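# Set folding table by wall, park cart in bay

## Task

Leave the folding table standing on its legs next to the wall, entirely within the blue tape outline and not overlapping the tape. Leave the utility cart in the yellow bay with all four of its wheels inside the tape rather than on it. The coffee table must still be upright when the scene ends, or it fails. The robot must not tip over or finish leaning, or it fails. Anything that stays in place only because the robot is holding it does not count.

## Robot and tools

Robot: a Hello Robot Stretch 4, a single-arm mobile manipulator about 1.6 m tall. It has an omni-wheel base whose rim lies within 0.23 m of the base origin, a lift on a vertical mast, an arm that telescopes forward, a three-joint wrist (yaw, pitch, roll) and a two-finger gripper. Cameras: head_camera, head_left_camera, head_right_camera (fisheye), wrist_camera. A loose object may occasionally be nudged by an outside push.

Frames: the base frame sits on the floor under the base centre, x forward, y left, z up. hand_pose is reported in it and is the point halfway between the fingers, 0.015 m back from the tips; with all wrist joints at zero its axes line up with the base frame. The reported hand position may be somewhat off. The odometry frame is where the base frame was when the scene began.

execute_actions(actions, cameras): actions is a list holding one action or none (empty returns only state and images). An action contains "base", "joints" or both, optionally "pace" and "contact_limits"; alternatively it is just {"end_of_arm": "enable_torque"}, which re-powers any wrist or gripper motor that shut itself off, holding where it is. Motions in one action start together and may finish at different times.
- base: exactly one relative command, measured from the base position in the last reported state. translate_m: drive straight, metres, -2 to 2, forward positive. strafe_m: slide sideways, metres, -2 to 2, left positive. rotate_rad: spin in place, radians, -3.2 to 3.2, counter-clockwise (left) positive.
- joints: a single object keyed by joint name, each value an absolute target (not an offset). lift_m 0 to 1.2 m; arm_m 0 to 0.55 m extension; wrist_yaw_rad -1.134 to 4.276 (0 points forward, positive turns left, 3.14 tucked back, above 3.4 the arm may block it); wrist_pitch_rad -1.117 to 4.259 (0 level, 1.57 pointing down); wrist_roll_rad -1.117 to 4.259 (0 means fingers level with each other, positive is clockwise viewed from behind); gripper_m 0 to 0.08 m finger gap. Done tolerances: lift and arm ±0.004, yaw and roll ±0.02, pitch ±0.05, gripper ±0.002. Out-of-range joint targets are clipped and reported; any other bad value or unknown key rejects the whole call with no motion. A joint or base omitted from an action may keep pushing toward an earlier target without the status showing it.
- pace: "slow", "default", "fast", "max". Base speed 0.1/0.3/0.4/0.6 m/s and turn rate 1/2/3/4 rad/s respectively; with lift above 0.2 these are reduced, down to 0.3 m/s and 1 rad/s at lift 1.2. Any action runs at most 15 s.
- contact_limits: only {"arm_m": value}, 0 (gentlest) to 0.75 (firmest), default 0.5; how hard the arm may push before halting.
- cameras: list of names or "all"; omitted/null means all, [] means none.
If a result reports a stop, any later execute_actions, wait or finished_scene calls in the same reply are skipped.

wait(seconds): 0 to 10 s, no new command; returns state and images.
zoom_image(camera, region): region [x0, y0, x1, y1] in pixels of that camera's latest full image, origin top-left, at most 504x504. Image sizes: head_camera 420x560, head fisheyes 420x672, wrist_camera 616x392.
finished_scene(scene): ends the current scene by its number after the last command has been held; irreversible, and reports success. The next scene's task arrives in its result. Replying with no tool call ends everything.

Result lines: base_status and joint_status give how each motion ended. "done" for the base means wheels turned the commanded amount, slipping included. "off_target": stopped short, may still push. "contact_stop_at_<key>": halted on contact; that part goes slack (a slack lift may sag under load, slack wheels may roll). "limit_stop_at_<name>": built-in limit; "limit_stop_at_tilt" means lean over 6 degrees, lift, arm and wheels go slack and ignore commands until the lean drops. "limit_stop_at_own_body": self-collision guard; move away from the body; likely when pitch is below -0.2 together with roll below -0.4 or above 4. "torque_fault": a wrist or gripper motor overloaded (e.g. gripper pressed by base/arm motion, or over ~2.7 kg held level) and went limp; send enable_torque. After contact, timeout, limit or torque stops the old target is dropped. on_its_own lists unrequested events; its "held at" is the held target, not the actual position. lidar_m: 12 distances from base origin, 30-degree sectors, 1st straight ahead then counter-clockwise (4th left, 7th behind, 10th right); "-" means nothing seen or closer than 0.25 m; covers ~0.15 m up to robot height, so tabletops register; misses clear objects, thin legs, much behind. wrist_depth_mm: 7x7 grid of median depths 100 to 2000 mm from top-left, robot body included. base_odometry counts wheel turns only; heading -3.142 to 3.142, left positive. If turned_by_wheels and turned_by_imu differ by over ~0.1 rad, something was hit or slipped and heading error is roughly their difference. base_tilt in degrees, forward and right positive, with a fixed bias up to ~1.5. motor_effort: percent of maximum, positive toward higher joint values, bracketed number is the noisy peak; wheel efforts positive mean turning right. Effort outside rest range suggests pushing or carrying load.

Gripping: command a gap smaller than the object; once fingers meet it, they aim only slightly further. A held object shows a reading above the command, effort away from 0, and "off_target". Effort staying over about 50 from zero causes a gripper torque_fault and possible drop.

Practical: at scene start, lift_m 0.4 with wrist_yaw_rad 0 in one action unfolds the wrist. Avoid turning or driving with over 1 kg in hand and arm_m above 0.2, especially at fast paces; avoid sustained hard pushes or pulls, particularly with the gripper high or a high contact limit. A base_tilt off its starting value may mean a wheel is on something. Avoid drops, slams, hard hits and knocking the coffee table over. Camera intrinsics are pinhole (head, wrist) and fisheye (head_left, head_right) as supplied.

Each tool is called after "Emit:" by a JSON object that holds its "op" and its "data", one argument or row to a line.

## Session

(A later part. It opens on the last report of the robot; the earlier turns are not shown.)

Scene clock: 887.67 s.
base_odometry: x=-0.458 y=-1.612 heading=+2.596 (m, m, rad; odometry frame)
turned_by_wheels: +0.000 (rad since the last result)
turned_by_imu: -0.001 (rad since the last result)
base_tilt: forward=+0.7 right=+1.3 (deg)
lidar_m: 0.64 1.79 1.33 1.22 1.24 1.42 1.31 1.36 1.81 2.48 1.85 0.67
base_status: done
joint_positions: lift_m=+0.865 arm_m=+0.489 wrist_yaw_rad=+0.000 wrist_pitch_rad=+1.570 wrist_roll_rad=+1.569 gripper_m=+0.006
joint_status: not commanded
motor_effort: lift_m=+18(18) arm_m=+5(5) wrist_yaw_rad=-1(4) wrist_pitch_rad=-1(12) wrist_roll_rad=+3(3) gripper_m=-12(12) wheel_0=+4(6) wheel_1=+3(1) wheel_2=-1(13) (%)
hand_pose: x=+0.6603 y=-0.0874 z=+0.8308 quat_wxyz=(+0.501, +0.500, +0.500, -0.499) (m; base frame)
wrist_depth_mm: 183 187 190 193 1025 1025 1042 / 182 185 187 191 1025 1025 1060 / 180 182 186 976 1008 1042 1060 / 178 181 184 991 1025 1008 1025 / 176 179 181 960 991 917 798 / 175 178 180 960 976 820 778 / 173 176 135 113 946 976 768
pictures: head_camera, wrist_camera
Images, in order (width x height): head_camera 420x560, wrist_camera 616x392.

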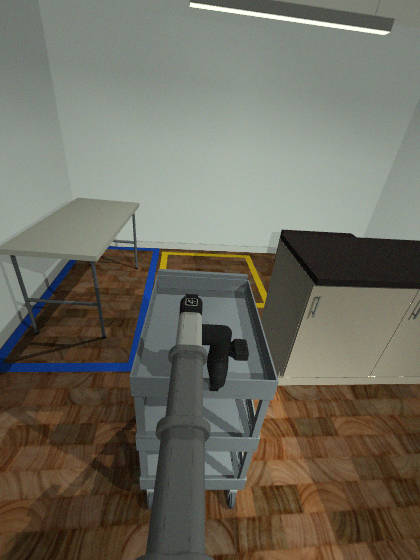

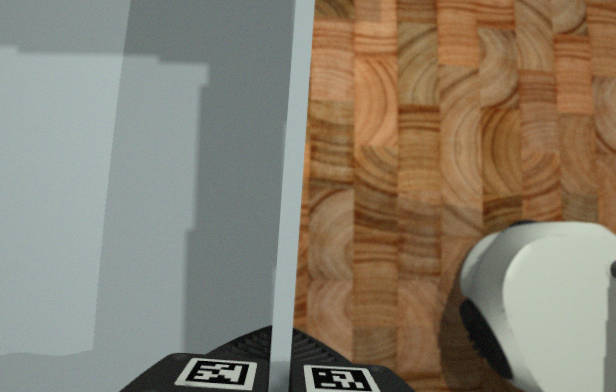

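Stable. Continuing the push.

Emit:
{"op": "execute_actions", "data": {
  "actions": [
    {"base":{"translate_m":0.5},"pace":"slow"}
  ],
  "cameras": ["head_camera","head_left_camera"]
}}

Scene clock: 896.87 s.
base_odometry: x=-0.886 y=-1.353 heading=+2.597 (m, m, rad; odometry frame)
turned_by_wheels: +0.001 (rad since the last result)
turned_by_imu: -0.001 (rad since the last result)
base_tilt: forward=+0.7 right=+1.3 (deg)
lidar_m: 0.63 1.32 1.36 1.27 1.32 1.70 1.83 1.87 2.45 2.46 1.07 0.69
base_status: done
joint_positions: lift_m=+0.865 arm_m=+0.489 wrist_yaw_rad=+0.001 wrist_pitch_rad=+1.569 wrist_roll_rad=+1.568 gripper_m=+0.006
joint_status: not commanded
motor_effort: lift_m=+18(18) arm_m=+5(5) wrist_yaw_rad=-3(2) wrist_pitch_rad=+2(8) wrist_roll_rad=+6(5) gripper_m=-12(12) wheel_0=+5(8) wheel_1=+4(6) wheel_2=-1(7) (%)
hand_pose: x=+0.6605 y=-0.0874 z=+0.8308 quat_wxyz=(+0.501, +0.500, +0.500, -0.499) (m; base frame)
wrist_depth_mm: 185 186 190 1008 1025 1042 1060 / 183 185 187 991 1042 1060 1060 / 179 183 186 976 991 1025 1025 / 178 181 184 960 1008 1008 1025 / 177 179 181 960 991 946 788 / 175 177 180 960 991 831 768 / 173 175 135 113 960 976 778
pictures: head_camera, head_left_camera
Images, in order (width x height): head_camera 420x560, head_left_camera 420x672.

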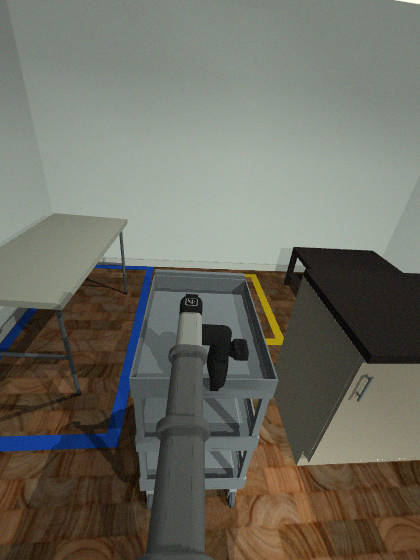

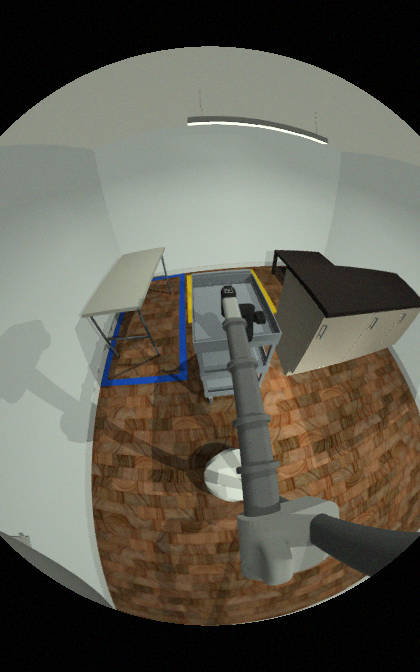

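Emit:
{"op": "execute_actions", "data": {
  "actions": [
    {"base":{"translate_m":0.45},"pace":"slow"}
  ],
  "cameras": ["head_camera","head_left_camera","head_right_camera"]
}}

Scene clock: 906.27 s.
base_odometry: x=-1.271 y=-1.120 heading=+2.597 (m, m, rad; odometry frame)
turned_by_wheels: +0.001 (rad since the last result)
turned_by_imu: -0.001 (rad since the last result)
base_tilt: forward=+0.7 right=+1.3 (deg)
lidar_m: 0.63 0.93 1.02 1.28 1.33 1.71 2.27 2.34 2.55 1.25 0.68 0.66
base_status: done
joint_positions: lift_m=+0.865 arm_m=+0.489 wrist_yaw_rad=+0.002 wrist_pitch_rad=+1.569 wrist_roll_rad=+1.567 gripper_m=+0.006
joint_status: not commanded
motor_effort: lift_m=+18(18) arm_m=+5(5) wrist_yaw_rad=-7(6) wrist_pitch_rad=+0(6) wrist_roll_rad=+9(9) gripper_m=-16(16) wheel_0=+6(7) wheel_1=+3(4) wheel_2=-1(8) (%)
hand_pose: x=+0.6606 y=-0.0874 z=+0.8308 quat_wxyz=(+0.502, +0.499, +0.501, -0.498) (m; base frame)
wrist_depth_mm: 184 186 190 820 866 1060 1060 / 182 185 188 991 1025 991 1025 / 180 183 186 991 991 1042 1042 / 179 181 184 960 991 1025 1008 / 176 179 181 960 960 946 788 / 175 177 180 946 960 831 798 / 173 176 128 113 960 976 778
pictures: head_camera, head_left_camera, head_right_camera
Images, in order (width x height): head_camera 420x560, head_left_camera 420x672, head_right_camera 420x672.

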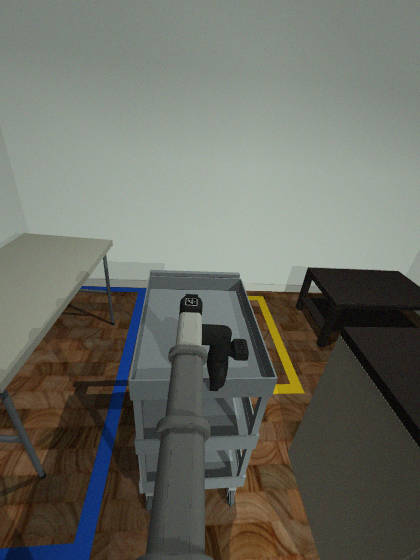

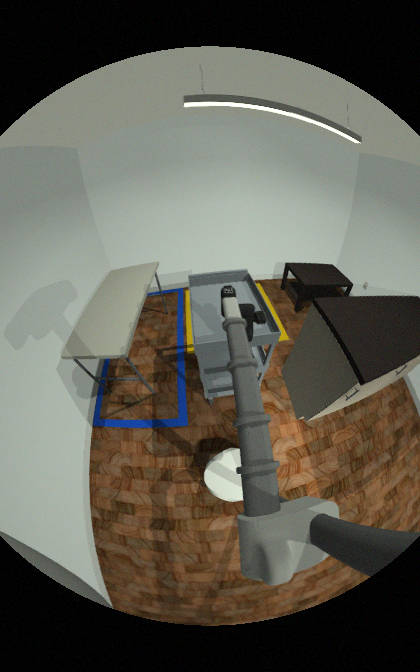

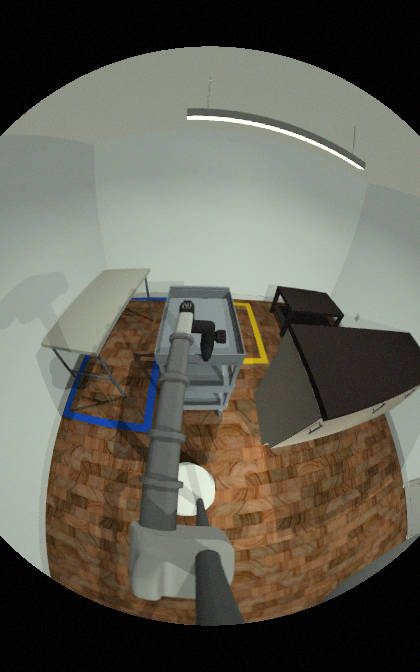

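Emit:
{"op": "execute_actions", "data": {
  "actions": [
    {"base":{"translate_m":0.55},"pace":"slow"}
  ],
  "cameras": ["head_camera","head_left_camera","head_right_camera"]
}}

Scene clock: 923.43 s.
base_odometry: x=-1.741 y=-0.835 heading=+2.597 (m, m, rad; odometry frame)
turned_by_wheels: -0.001 (rad since the last result)
turned_by_imu: -0.004 (rad since the last result)
base_tilt: forward=+0.7 right=+1.3 (deg)
lidar_m: 0.64 0.88 0.64 0.62 1.38 1.80 2.83 2.90 0.62 0.56 0.59 0.64
base_status: done
joint_positions: lift_m=+0.865 arm_m=+0.489 wrist_yaw_rad=-0.009 wrist_pitch_rad=+1.569 wrist_roll_rad=+1.577 gripper_m=+0.007
joint_status: not commanded
on_its_own: wrist_yaw_rad is at rest, and its effort (+25) is outside its rest range (-13 to +13); wrist_roll_rad is at rest, and its effort (-20) is outside its rest range (-13 to +13)
motor_effort: lift_m=+18(18) arm_m=+4(5) wrist_yaw_rad=+25(25) wrist_pitch_rad=-1(5) wrist_roll_rad=-20(20) gripper_m=-29(29) wheel_0=+0(7) wheel_1=-1(6) wheel_2=-6(5) (%)
hand_pose: x=+0.6596 y=-0.0874 z=+0.8308 quat_wxyz=(+0.496, +0.504, +0.496, -0.503) (m; base frame)
wrist_depth_mm: 185 188 190 192 1025 798 798 / 182 185 189 190 1008 1042 1025 / 180 183 186 189 991 1042 1025 / 179 181 184 186 991 1025 1025 / 177 180 182 185 991 931 798 / 175 177 180 182 976 831 778 / 173 176 127 117 976 976 768
pictures: head_camera, head_left_camera, head_right_camera
Images, in order (width x height): head_camera 420x560, head_left_camera 420x672, head_right_camera 420x672.

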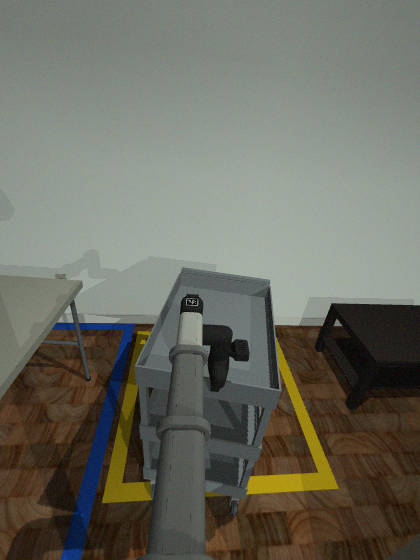

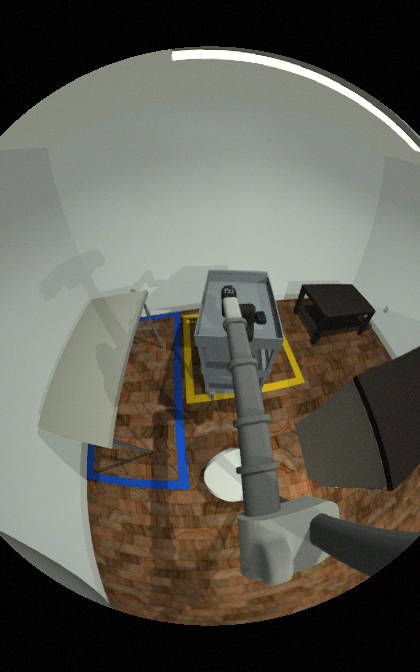

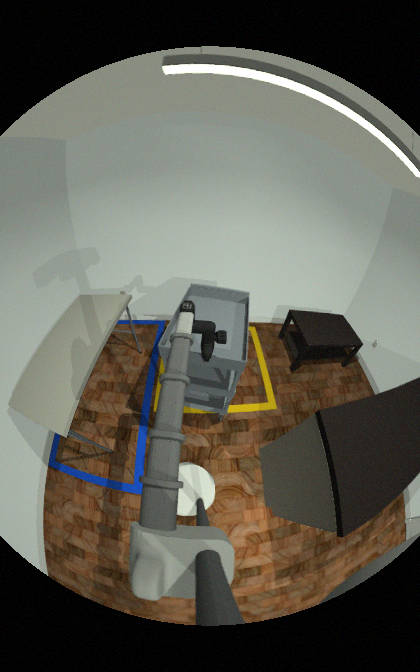

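Emit:
{"op": "execute_actions", "data": {
  "actions": [
    {"joints":{"gripper_m":0.05}}
  ],
  "cameras": []
}}

Emit:
{"op": "execute_actions", "data": {
  "actions": [
    {"base":{"translate_m":0.17},"pace":"slow"}
  ],
  "cameras": []
}}

Emit:
{"op": "execute_actions", "data": {
  "actions": [
    {"joints":{"gripper_m":0.07,"lift_m":0.97}}
  ],
  "cameras": []
}}

Emit:
{"op": "execute_actions", "data": {
  "actions": [
    {"joints":{"arm_m":0},"base":{"translate_m":-0.15}}
  ]
}}

Scene clock: 930.23 s.
base_odometry: x=-1.741 y=-0.835 heading=+2.597 (m, m, rad; odometry frame)
turned_by_wheels: +0.000 (rad since the last result)
turned_by_imu: +0.000 (rad since the last result)
base_tilt: forward=+0.7 right=+1.3 (deg)
lidar_m: 0.65 0.86 0.63 0.63 1.37 1.80 2.84 2.91 0.61 0.59 0.60 0.65
base_status: not commanded
joint_positions: lift_m=+0.865 arm_m=+0.489 wrist_yaw_rad=-0.001 wrist_pitch_rad=+1.570 wrist_roll_rad=+1.571 gripper_m=+0.050
joint_status: all done
motor_effort: lift_m=+18(18) arm_m=+5(5) wrist_yaw_rad=+1(26) wrist_pitch_rad=-2(2) wrist_roll_rad=-1(19) gripper_m=+2(33) wheel_0=+0(0) wheel_1=-1(1) wheel_2=-2(7) (%)
hand_pose: x=+0.6602 y=-0.0874 z=+0.8308 quat_wxyz=(+0.500, +0.500, +0.500, -0.500) (m; base frame)
wrist_depth_mm: 184 187 190 194 960 820 788 / 182 185 188 190 991 1042 1042 / 180 183 186 187 1008 1042 1042 / 179 181 184 185 976 1008 1025 / 176 179 182 183 976 946 798 / 175 177 180 182 976 831 788 / 173 126 178 180 135 891 778
pictures: none
No camera images: the call's "cameras" was empty. Leave "cameras" out to get every camera's image.

Scene clock: 933.20 s.
base_odometry: x=-1.887 y=-0.747 heading=+2.597 (m, m, rad; odometry frame)
turned_by_wheels: +0.000 (rad since the last result)
turned_by_imu: -0.001 (rad since the last result)
base_tilt: forward=+0.7 right=+1.3 (deg)
lidar_m: 0.62 0.88 0.64 0.60 1.36 1.83 3.00 3.08 0.61 0.57 0.63 0.59
base_status: done
joint_positions: lift_m=+0.865 arm_m=+0.489 wrist_yaw_rad=-0.002 wrist_pitch_rad=+1.573 wrist_roll_rad=+1.571 gripper_m=+0.050
joint_status: not commanded
motor_effort: lift_m=+18(18) arm_m=+5(5) wrist_yaw_rad=+4(16) wrist_pitch_rad=-10(32) wrist_roll_rad=-1(1) gripper_m=-4(7) wheel_0=+2(7) wheel_1=+2(5) wheel_2=-4(10) (%)
hand_pose: x=+0.6595 y=-0.0874 z=+0.8308 quat_wxyz=(+0.499, +0.500, +0.500, -0.501) (m; base frame)
wrist_depth_mm: 184 187 190 194 196 866 778 / 182 185 188 191 192 1025 1025 / 180 182 186 189 160 1025 1042 / 178 181 183 187 153 1008 1042 / 176 179 182 185 144 931 798 / 174 177 180 181 976 809 778 / 172 127 178 174 124 878 768
pictures: none
No camera images: the call's "cameras" was empty. Leave "cameras" out to get every camera's image.

Scene clock: 934.67 s.
base_odometry: x=-1.887 y=-0.747 heading=+2.597 (m, m, rad; odometry frame)
turned_by_wheels: +0.000 (rad since the last result)
turned_by_imu: +0.000 (rad since the last result)
base_tilt: forward=+0.7 right=+1.3 (deg)
lidar_m: 0.62 0.86 0.63 0.58 1.37 1.82 3.01 3.08 0.62 0.57 0.59 0.63
base_status: not commanded
joint_positions: lift_m=+0.970 arm_m=+0.489 wrist_yaw_rad=+0.000 wrist_pitch_rad=+1.570 wrist_roll_rad=+1.571 gripper_m=+0.070
joint_status: all done
motor_effort: lift_m=+25(29) arm_m=+5(5) wrist_yaw_rad=+0(3) wrist_pitch_rad=-1(9) wrist_roll_rad=-1(1) gripper_m=+2(0) wheel_0=+3(2) wheel_1=+2(2) wheel_2=-2(3) (%)
hand_pose: x=+0.6601 y=-0.0874 z=+0.9352 quat_wxyz=(+0.500, +0.500, +0.500, -0.500) (m; base frame)
wrist_depth_mm: 286 293 297 290 270 976 778 / 286 290 293 298 303 1138 1025 / 282 285 290 294 1098 1138 1138 / 278 283 287 290 1078 1138 1118 / 277 279 283 286 1078 917 904 / 272 277 281 285 1098 891 878 / - 120 277 1025 143 866 891
pictures: none
No camera images: the call's "cameras" was empty. Leave "cameras" out to get every camera's image.

Scene clock: 937.17 s.
base_odometry: x=-1.758 y=-0.825 heading=+2.597 (m, m, rad; odometry frame)
turned_by_wheels: +0.000 (rad since the last result)
turned_by_imu: +0.000 (rad since the last result)
base_tilt: forward=+0.7 right=+1.3 (deg)
lidar_m: 0.76 0.86 0.62 0.61 1.38 1.82 2.85 2.92 0.62 0.57 0.60 0.76
base_status: done
joint_positions: lift_m=+0.970 arm_m=+0.001 wrist_yaw_rad=+0.000 wrist_pitch_rad=+1.570 wrist_roll_rad=+1.570 gripper_m=+0.070
joint_status: all done
motor_effort: lift_m=+25(25) arm_m=-5(6) wrist_yaw_rad=+1(0) wrist_pitch_rad=+1(2) wrist_roll_rad=+0(1) gripper_m=+1(1) wheel_0=+0(5) wheel_1=+1(3) wheel_2=+0(8) (%)
hand_pose: x=+0.1721 y=-0.0874 z=+0.9353 quat_wxyz=(+0.500, +0.500, +0.500, -0.500) (m; base frame)
wrist_depth_mm: 1078 1078 1078 854 854 946 1160 / 1078 1060 1098 1078 1118 1160 1160 / 1025 1078 1078 1078 1118 1138 1118 / 1042 1060 1060 1098 1098 1118 1118 / 1025 1042 1060 866 866 1098 1118 / 991 1042 1060 854 866 1078 332 / - 120 1025 842 143 1078 1098
pictures: head_camera, head_left_camera, head_right_camera, wrist_camera
Images, in order (width x height): head_camera 420x560, head_left_camera 420x672, head_right_camera 420x672, wrist_camera 616x392.

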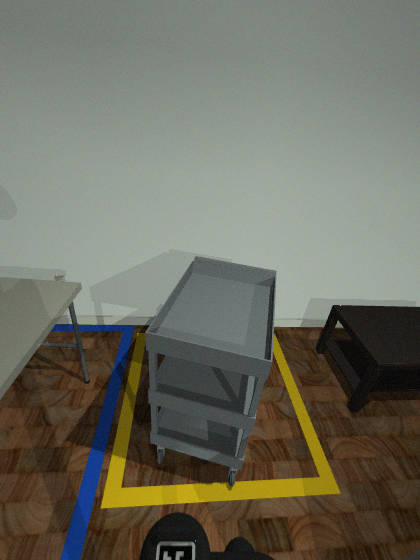

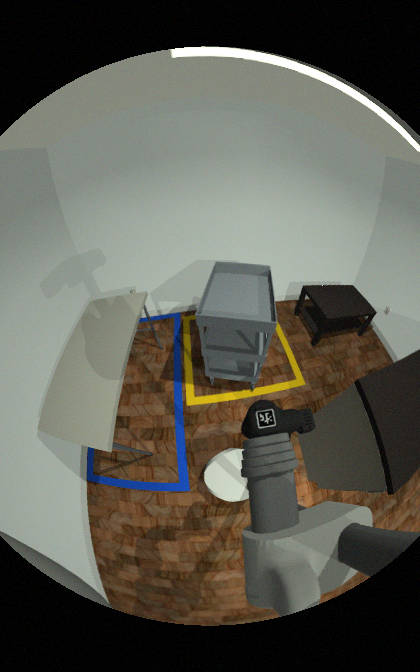

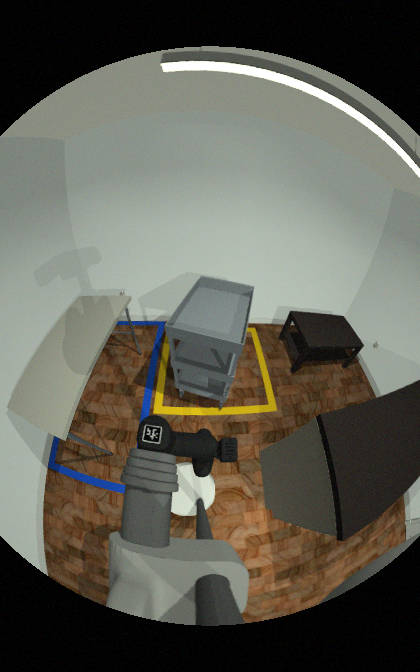

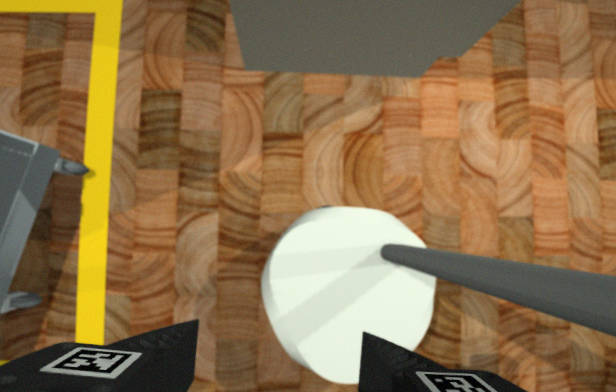

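Emit:
{"op": "zoom_image", "data": {
  "camera": "head_camera",
  "region": [90,320,350,520]
}}

Region (90, 320, 350, 520) of head_camera's 420x560 image, scaled by 1.938, with more detail than that image has; it fills the top 388 rows of this view, and the rest is white.

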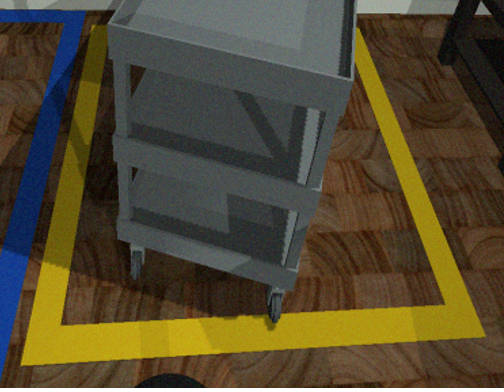

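Emit:
{"op": "execute_actions", "data": {
  "actions": [
    {"base":{"strafe_m":-0.12},"joints":{"gripper_m":0,"lift_m":0.84,"arm_m":0.45},"pace":"slow"}
  ],
  "cameras": ["wrist_camera"]
}}

Emit:
{"op": "execute_actions", "data": {
  "actions": [
    {"base":{"translate_m":0.2},"pace":"slow"}
  ],
  "cameras": ["wrist_camera","head_camera"]
}}

Scene clock: 953.13 s.
base_odometry: x=-1.696 y=-0.722 heading=+2.597 (m, m, rad; odometry frame)
turned_by_wheels: +0.000 (rad since the last result)
turned_by_imu: -0.001 (rad since the last result)
base_tilt: forward=+0.7 right=+1.3 (deg)
lidar_m: 0.74 0.87 0.74 0.72 1.50 1.98 2.86 2.92 0.49 0.45 0.47 1.48
base_status: done
joint_positions: lift_m=+0.840 arm_m=+0.449 wrist_yaw_rad=+0.000 wrist_pitch_rad=+1.570 wrist_roll_rad=+1.570 gripper_m=+0.000
joint_status: all done
motor_effort: lift_m=+18(25) arm_m=+5(7) wrist_yaw_rad=-1(0) wrist_pitch_rad=-4(3) wrist_roll_rad=+0(0) gripper_m=-2(6) wheel_0=+2(5) wheel_1=-1(9) wheel_2=+1(1) (%)
hand_pose: x=+0.6202 y=-0.0874 z=+0.8059 quat_wxyz=(+0.500, +0.500, +0.500, -0.500) (m; base frame)
wrist_depth_mm: 931 960 960 976 1008 634 564 / 931 931 960 976 976 788 768 / 931 931 931 976 976 991 991 / 203 387 946 960 960 991 1008 / 455 462 917 931 946 820 759 / 455 455 931 917 946 759 750 / 449 452 137 131 946 842 741
pictures: wrist_camera
Images, in order (width x height): wrist_camera 616x392.

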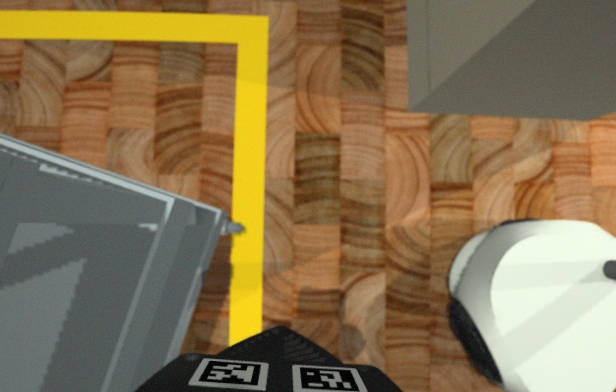

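Scene clock: 956.43 s.
base_odometry: x=-1.867 y=-0.619 heading=+2.597 (m, m, rad; odometry frame)
turned_by_wheels: +0.000 (rad since the last result)
turned_by_imu: -0.002 (rad since the last result)
base_tilt: forward=+0.7 right=+1.4 (deg)
lidar_m: 0.65 0.74 0.74 0.72 1.52 1.98 3.04 3.13 0.48 0.45 1.35 1.34
base_status: done
joint_positions: lift_m=+0.840 arm_m=+0.449 wrist_yaw_rad=-0.002 wrist_pitch_rad=+1.572 wrist_roll_rad=+1.571 gripper_m=+0.000
joint_status: not commanded
motor_effort: lift_m=+18(18) arm_m=+5(5) wrist_yaw_rad=+4(21) wrist_pitch_rad=-9(33) wrist_roll_rad=-1(2) gripper_m=+0(1) wheel_0=+1(4) wheel_1=+1(3) wheel_2=-4(12) (%)
hand_pose: x=+0.6196 y=-0.0874 z=+0.8059 quat_wxyz=(+0.499, +0.500, +0.500, -0.501) (m; base frame)
wrist_depth_mm: 946 960 960 991 991 960 699 / 143 946 960 960 991 976 778 / 156 157 946 960 991 991 1025 / 154 156 158 960 976 1008 991 / 153 155 268 946 960 820 768 / 151 153 462 946 946 759 750 / 149 151 126 131 946 809 750
pictures: head_camera, wrist_camera
Images, in order (width x height): head_camera 420x560, wrist_camera 616x392.

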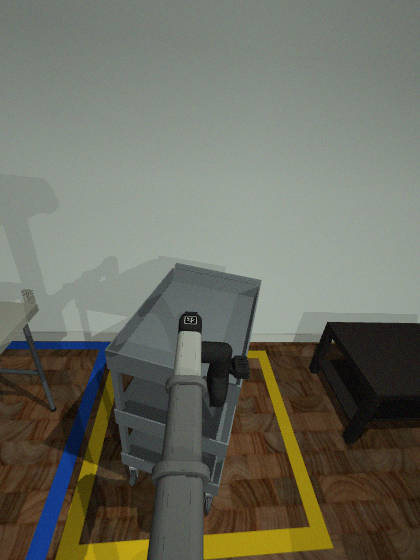

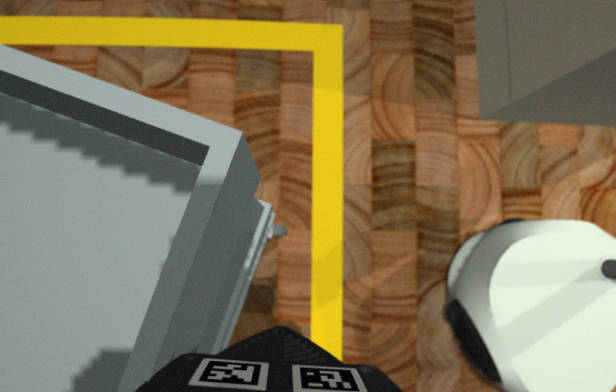

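Emit:
{"op": "execute_actions", "data": {
  "actions": [
    {"base":{"translate_m":-0.2},"joints":{"arm_m":0}}
  ]
}}

Emit:
{"op": "zoom_image", "data": {
  "camera": "head_camera",
  "region": [50,300,350,540]
}}

Scene clock: 962.27 s.
base_odometry: x=-1.696 y=-0.722 heading=+2.597 (m, m, rad; odometry frame)
turned_by_wheels: +0.000 (rad since the last result)
turned_by_imu: +0.000 (rad since the last result)
base_tilt: forward=+0.7 right=+1.3 (deg)
lidar_m: 0.84 0.99 0.75 0.75 1.49 1.97 2.84 2.92 0.50 0.45 0.46 1.49
base_status: done
joint_positions: lift_m=+0.840 arm_m=+0.001 wrist_yaw_rad=+0.000 wrist_pitch_rad=+1.570 wrist_roll_rad=+1.570 gripper_m=+0.000
joint_status: all done
motor_effort: lift_m=+18(18) arm_m=-5(7) wrist_yaw_rad=-1(5) wrist_pitch_rad=-3(8) wrist_roll_rad=+0(0) gripper_m=+0(0) wheel_0=+0(5) wheel_1=+1(11) wheel_2=+0(10) (%)
hand_pose: x=+0.1721 y=-0.0874 z=+0.8058 quat_wxyz=(+0.500, +0.500, +0.500, -0.500) (m; base frame)
wrist_depth_mm: 946 946 707 621 615 603 1025 / 931 946 960 866 866 1008 1025 / 917 960 976 960 976 1008 1008 / 891 917 946 946 960 991 1008 / 904 904 917 741 741 960 991 / 904 891 891 723 750 960 332 / 866 878 136 130 723 946 960
pictures: head_camera, head_left_camera, head_right_camera, wrist_camera
Images, in order (width x height): head_camera 420x560, head_left_camera 420x672, head_right_camera 420x672, wrist_camera 616x392.

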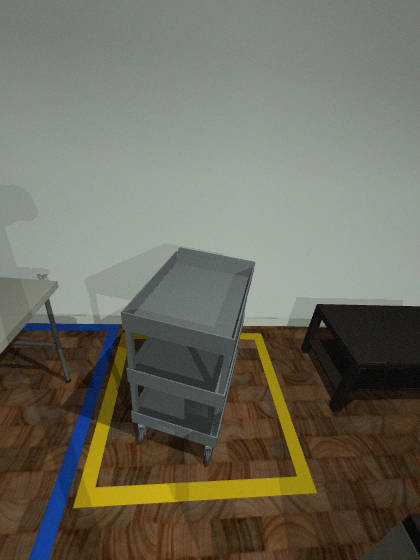

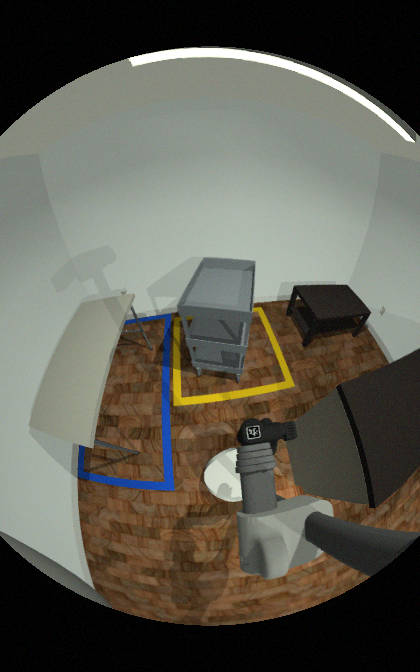

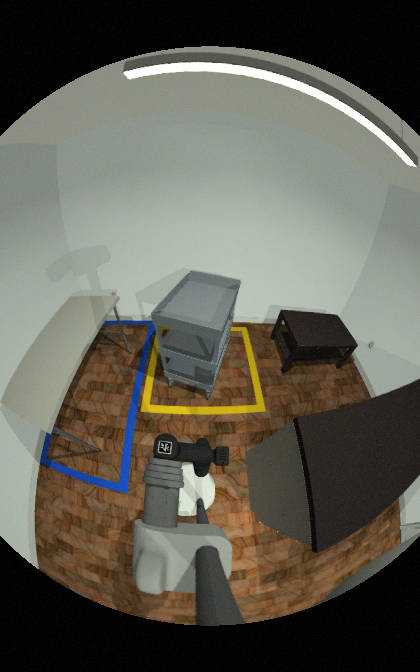

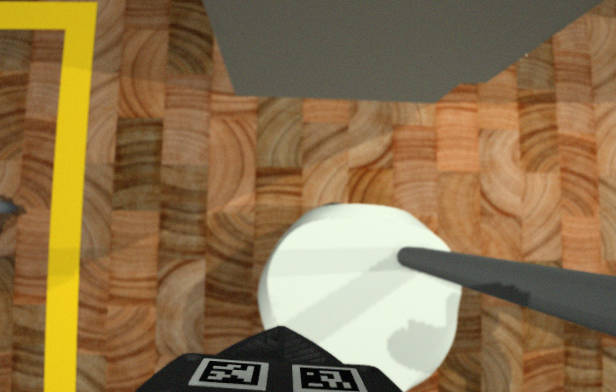

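Region (50, 300, 350, 540) of head_camera's 420x560 image, scaled by 1.680, with more detail than that image has; it fills the top 403 rows of this view, and the rest is white.

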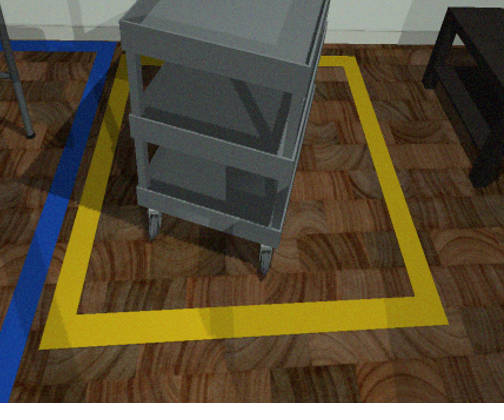

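Emit:
{"op": "execute_actions", "data": {
  "actions": [
    {"joints":{"lift_m":0.3,"wrist_pitch_rad":0.35,"wrist_roll_rad":0}}
  ],
  "cameras": ["wrist_camera"]
}}

Scene clock: 969.03 s.
base_odometry: x=-1.696 y=-0.722 heading=+2.597 (m, m, rad; odometry frame)
turned_by_wheels: +0.000 (rad since the last result)
turned_by_imu: -0.001 (rad since the last result)
base_tilt: forward=+0.7 right=+1.3 (deg)
lidar_m: 0.84 1.01 0.75 0.75 1.49 1.99 2.85 2.91 0.49 0.46 0.49 1.48
base_status: not commanded
joint_positions: lift_m=+0.300 arm_m=+0.001 wrist_yaw_rad=+0.000 wrist_pitch_rad=+0.353 wrist_roll_rad=+0.001 gripper_m=+0.000
joint_status: all done
motor_effort: lift_m=+18(19) arm_m=-4(4) wrist_yaw_rad=+0(0) wrist_pitch_rad=-11(16) wrist_roll_rad=-1(1) gripper_m=+0(0) wheel_0=+0(0) wheel_1=+1(1) wheel_2=+0(0) (%)
hand_pose: x=+0.3715 y=-0.0875 z=+0.4049 quat_wxyz=(+0.984, +0.000, +0.176, +0.000) (m; base frame)
wrist_depth_mm: 1430 1499 1464 1537 1576 1576 1576 / 1499 647 615 569 1576 1661 1708 / 1537 1537 1618 1618 1708 1708 1708 / 1537 1430 1118 1182 1708 1756 1808 / 1042 759 715 668 1255 1366 1281 / 798 809 842 683 931 960 976 / 668 691 137 130 750 759 778
pictures: wrist_camera
Images, in order (width x height): wrist_camera 616x392.

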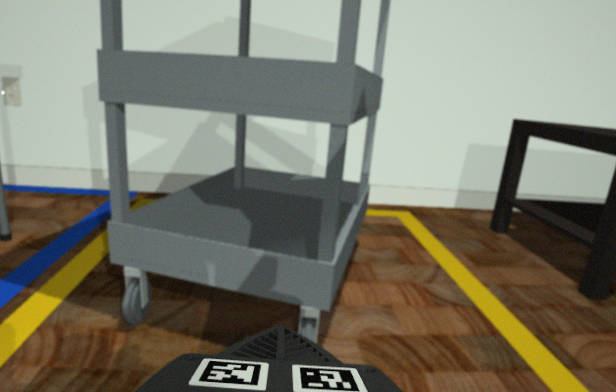

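Emit:
{"op": "finished_scene", "data": {
  "scene": 2
}}

The scene is finished: the task was done.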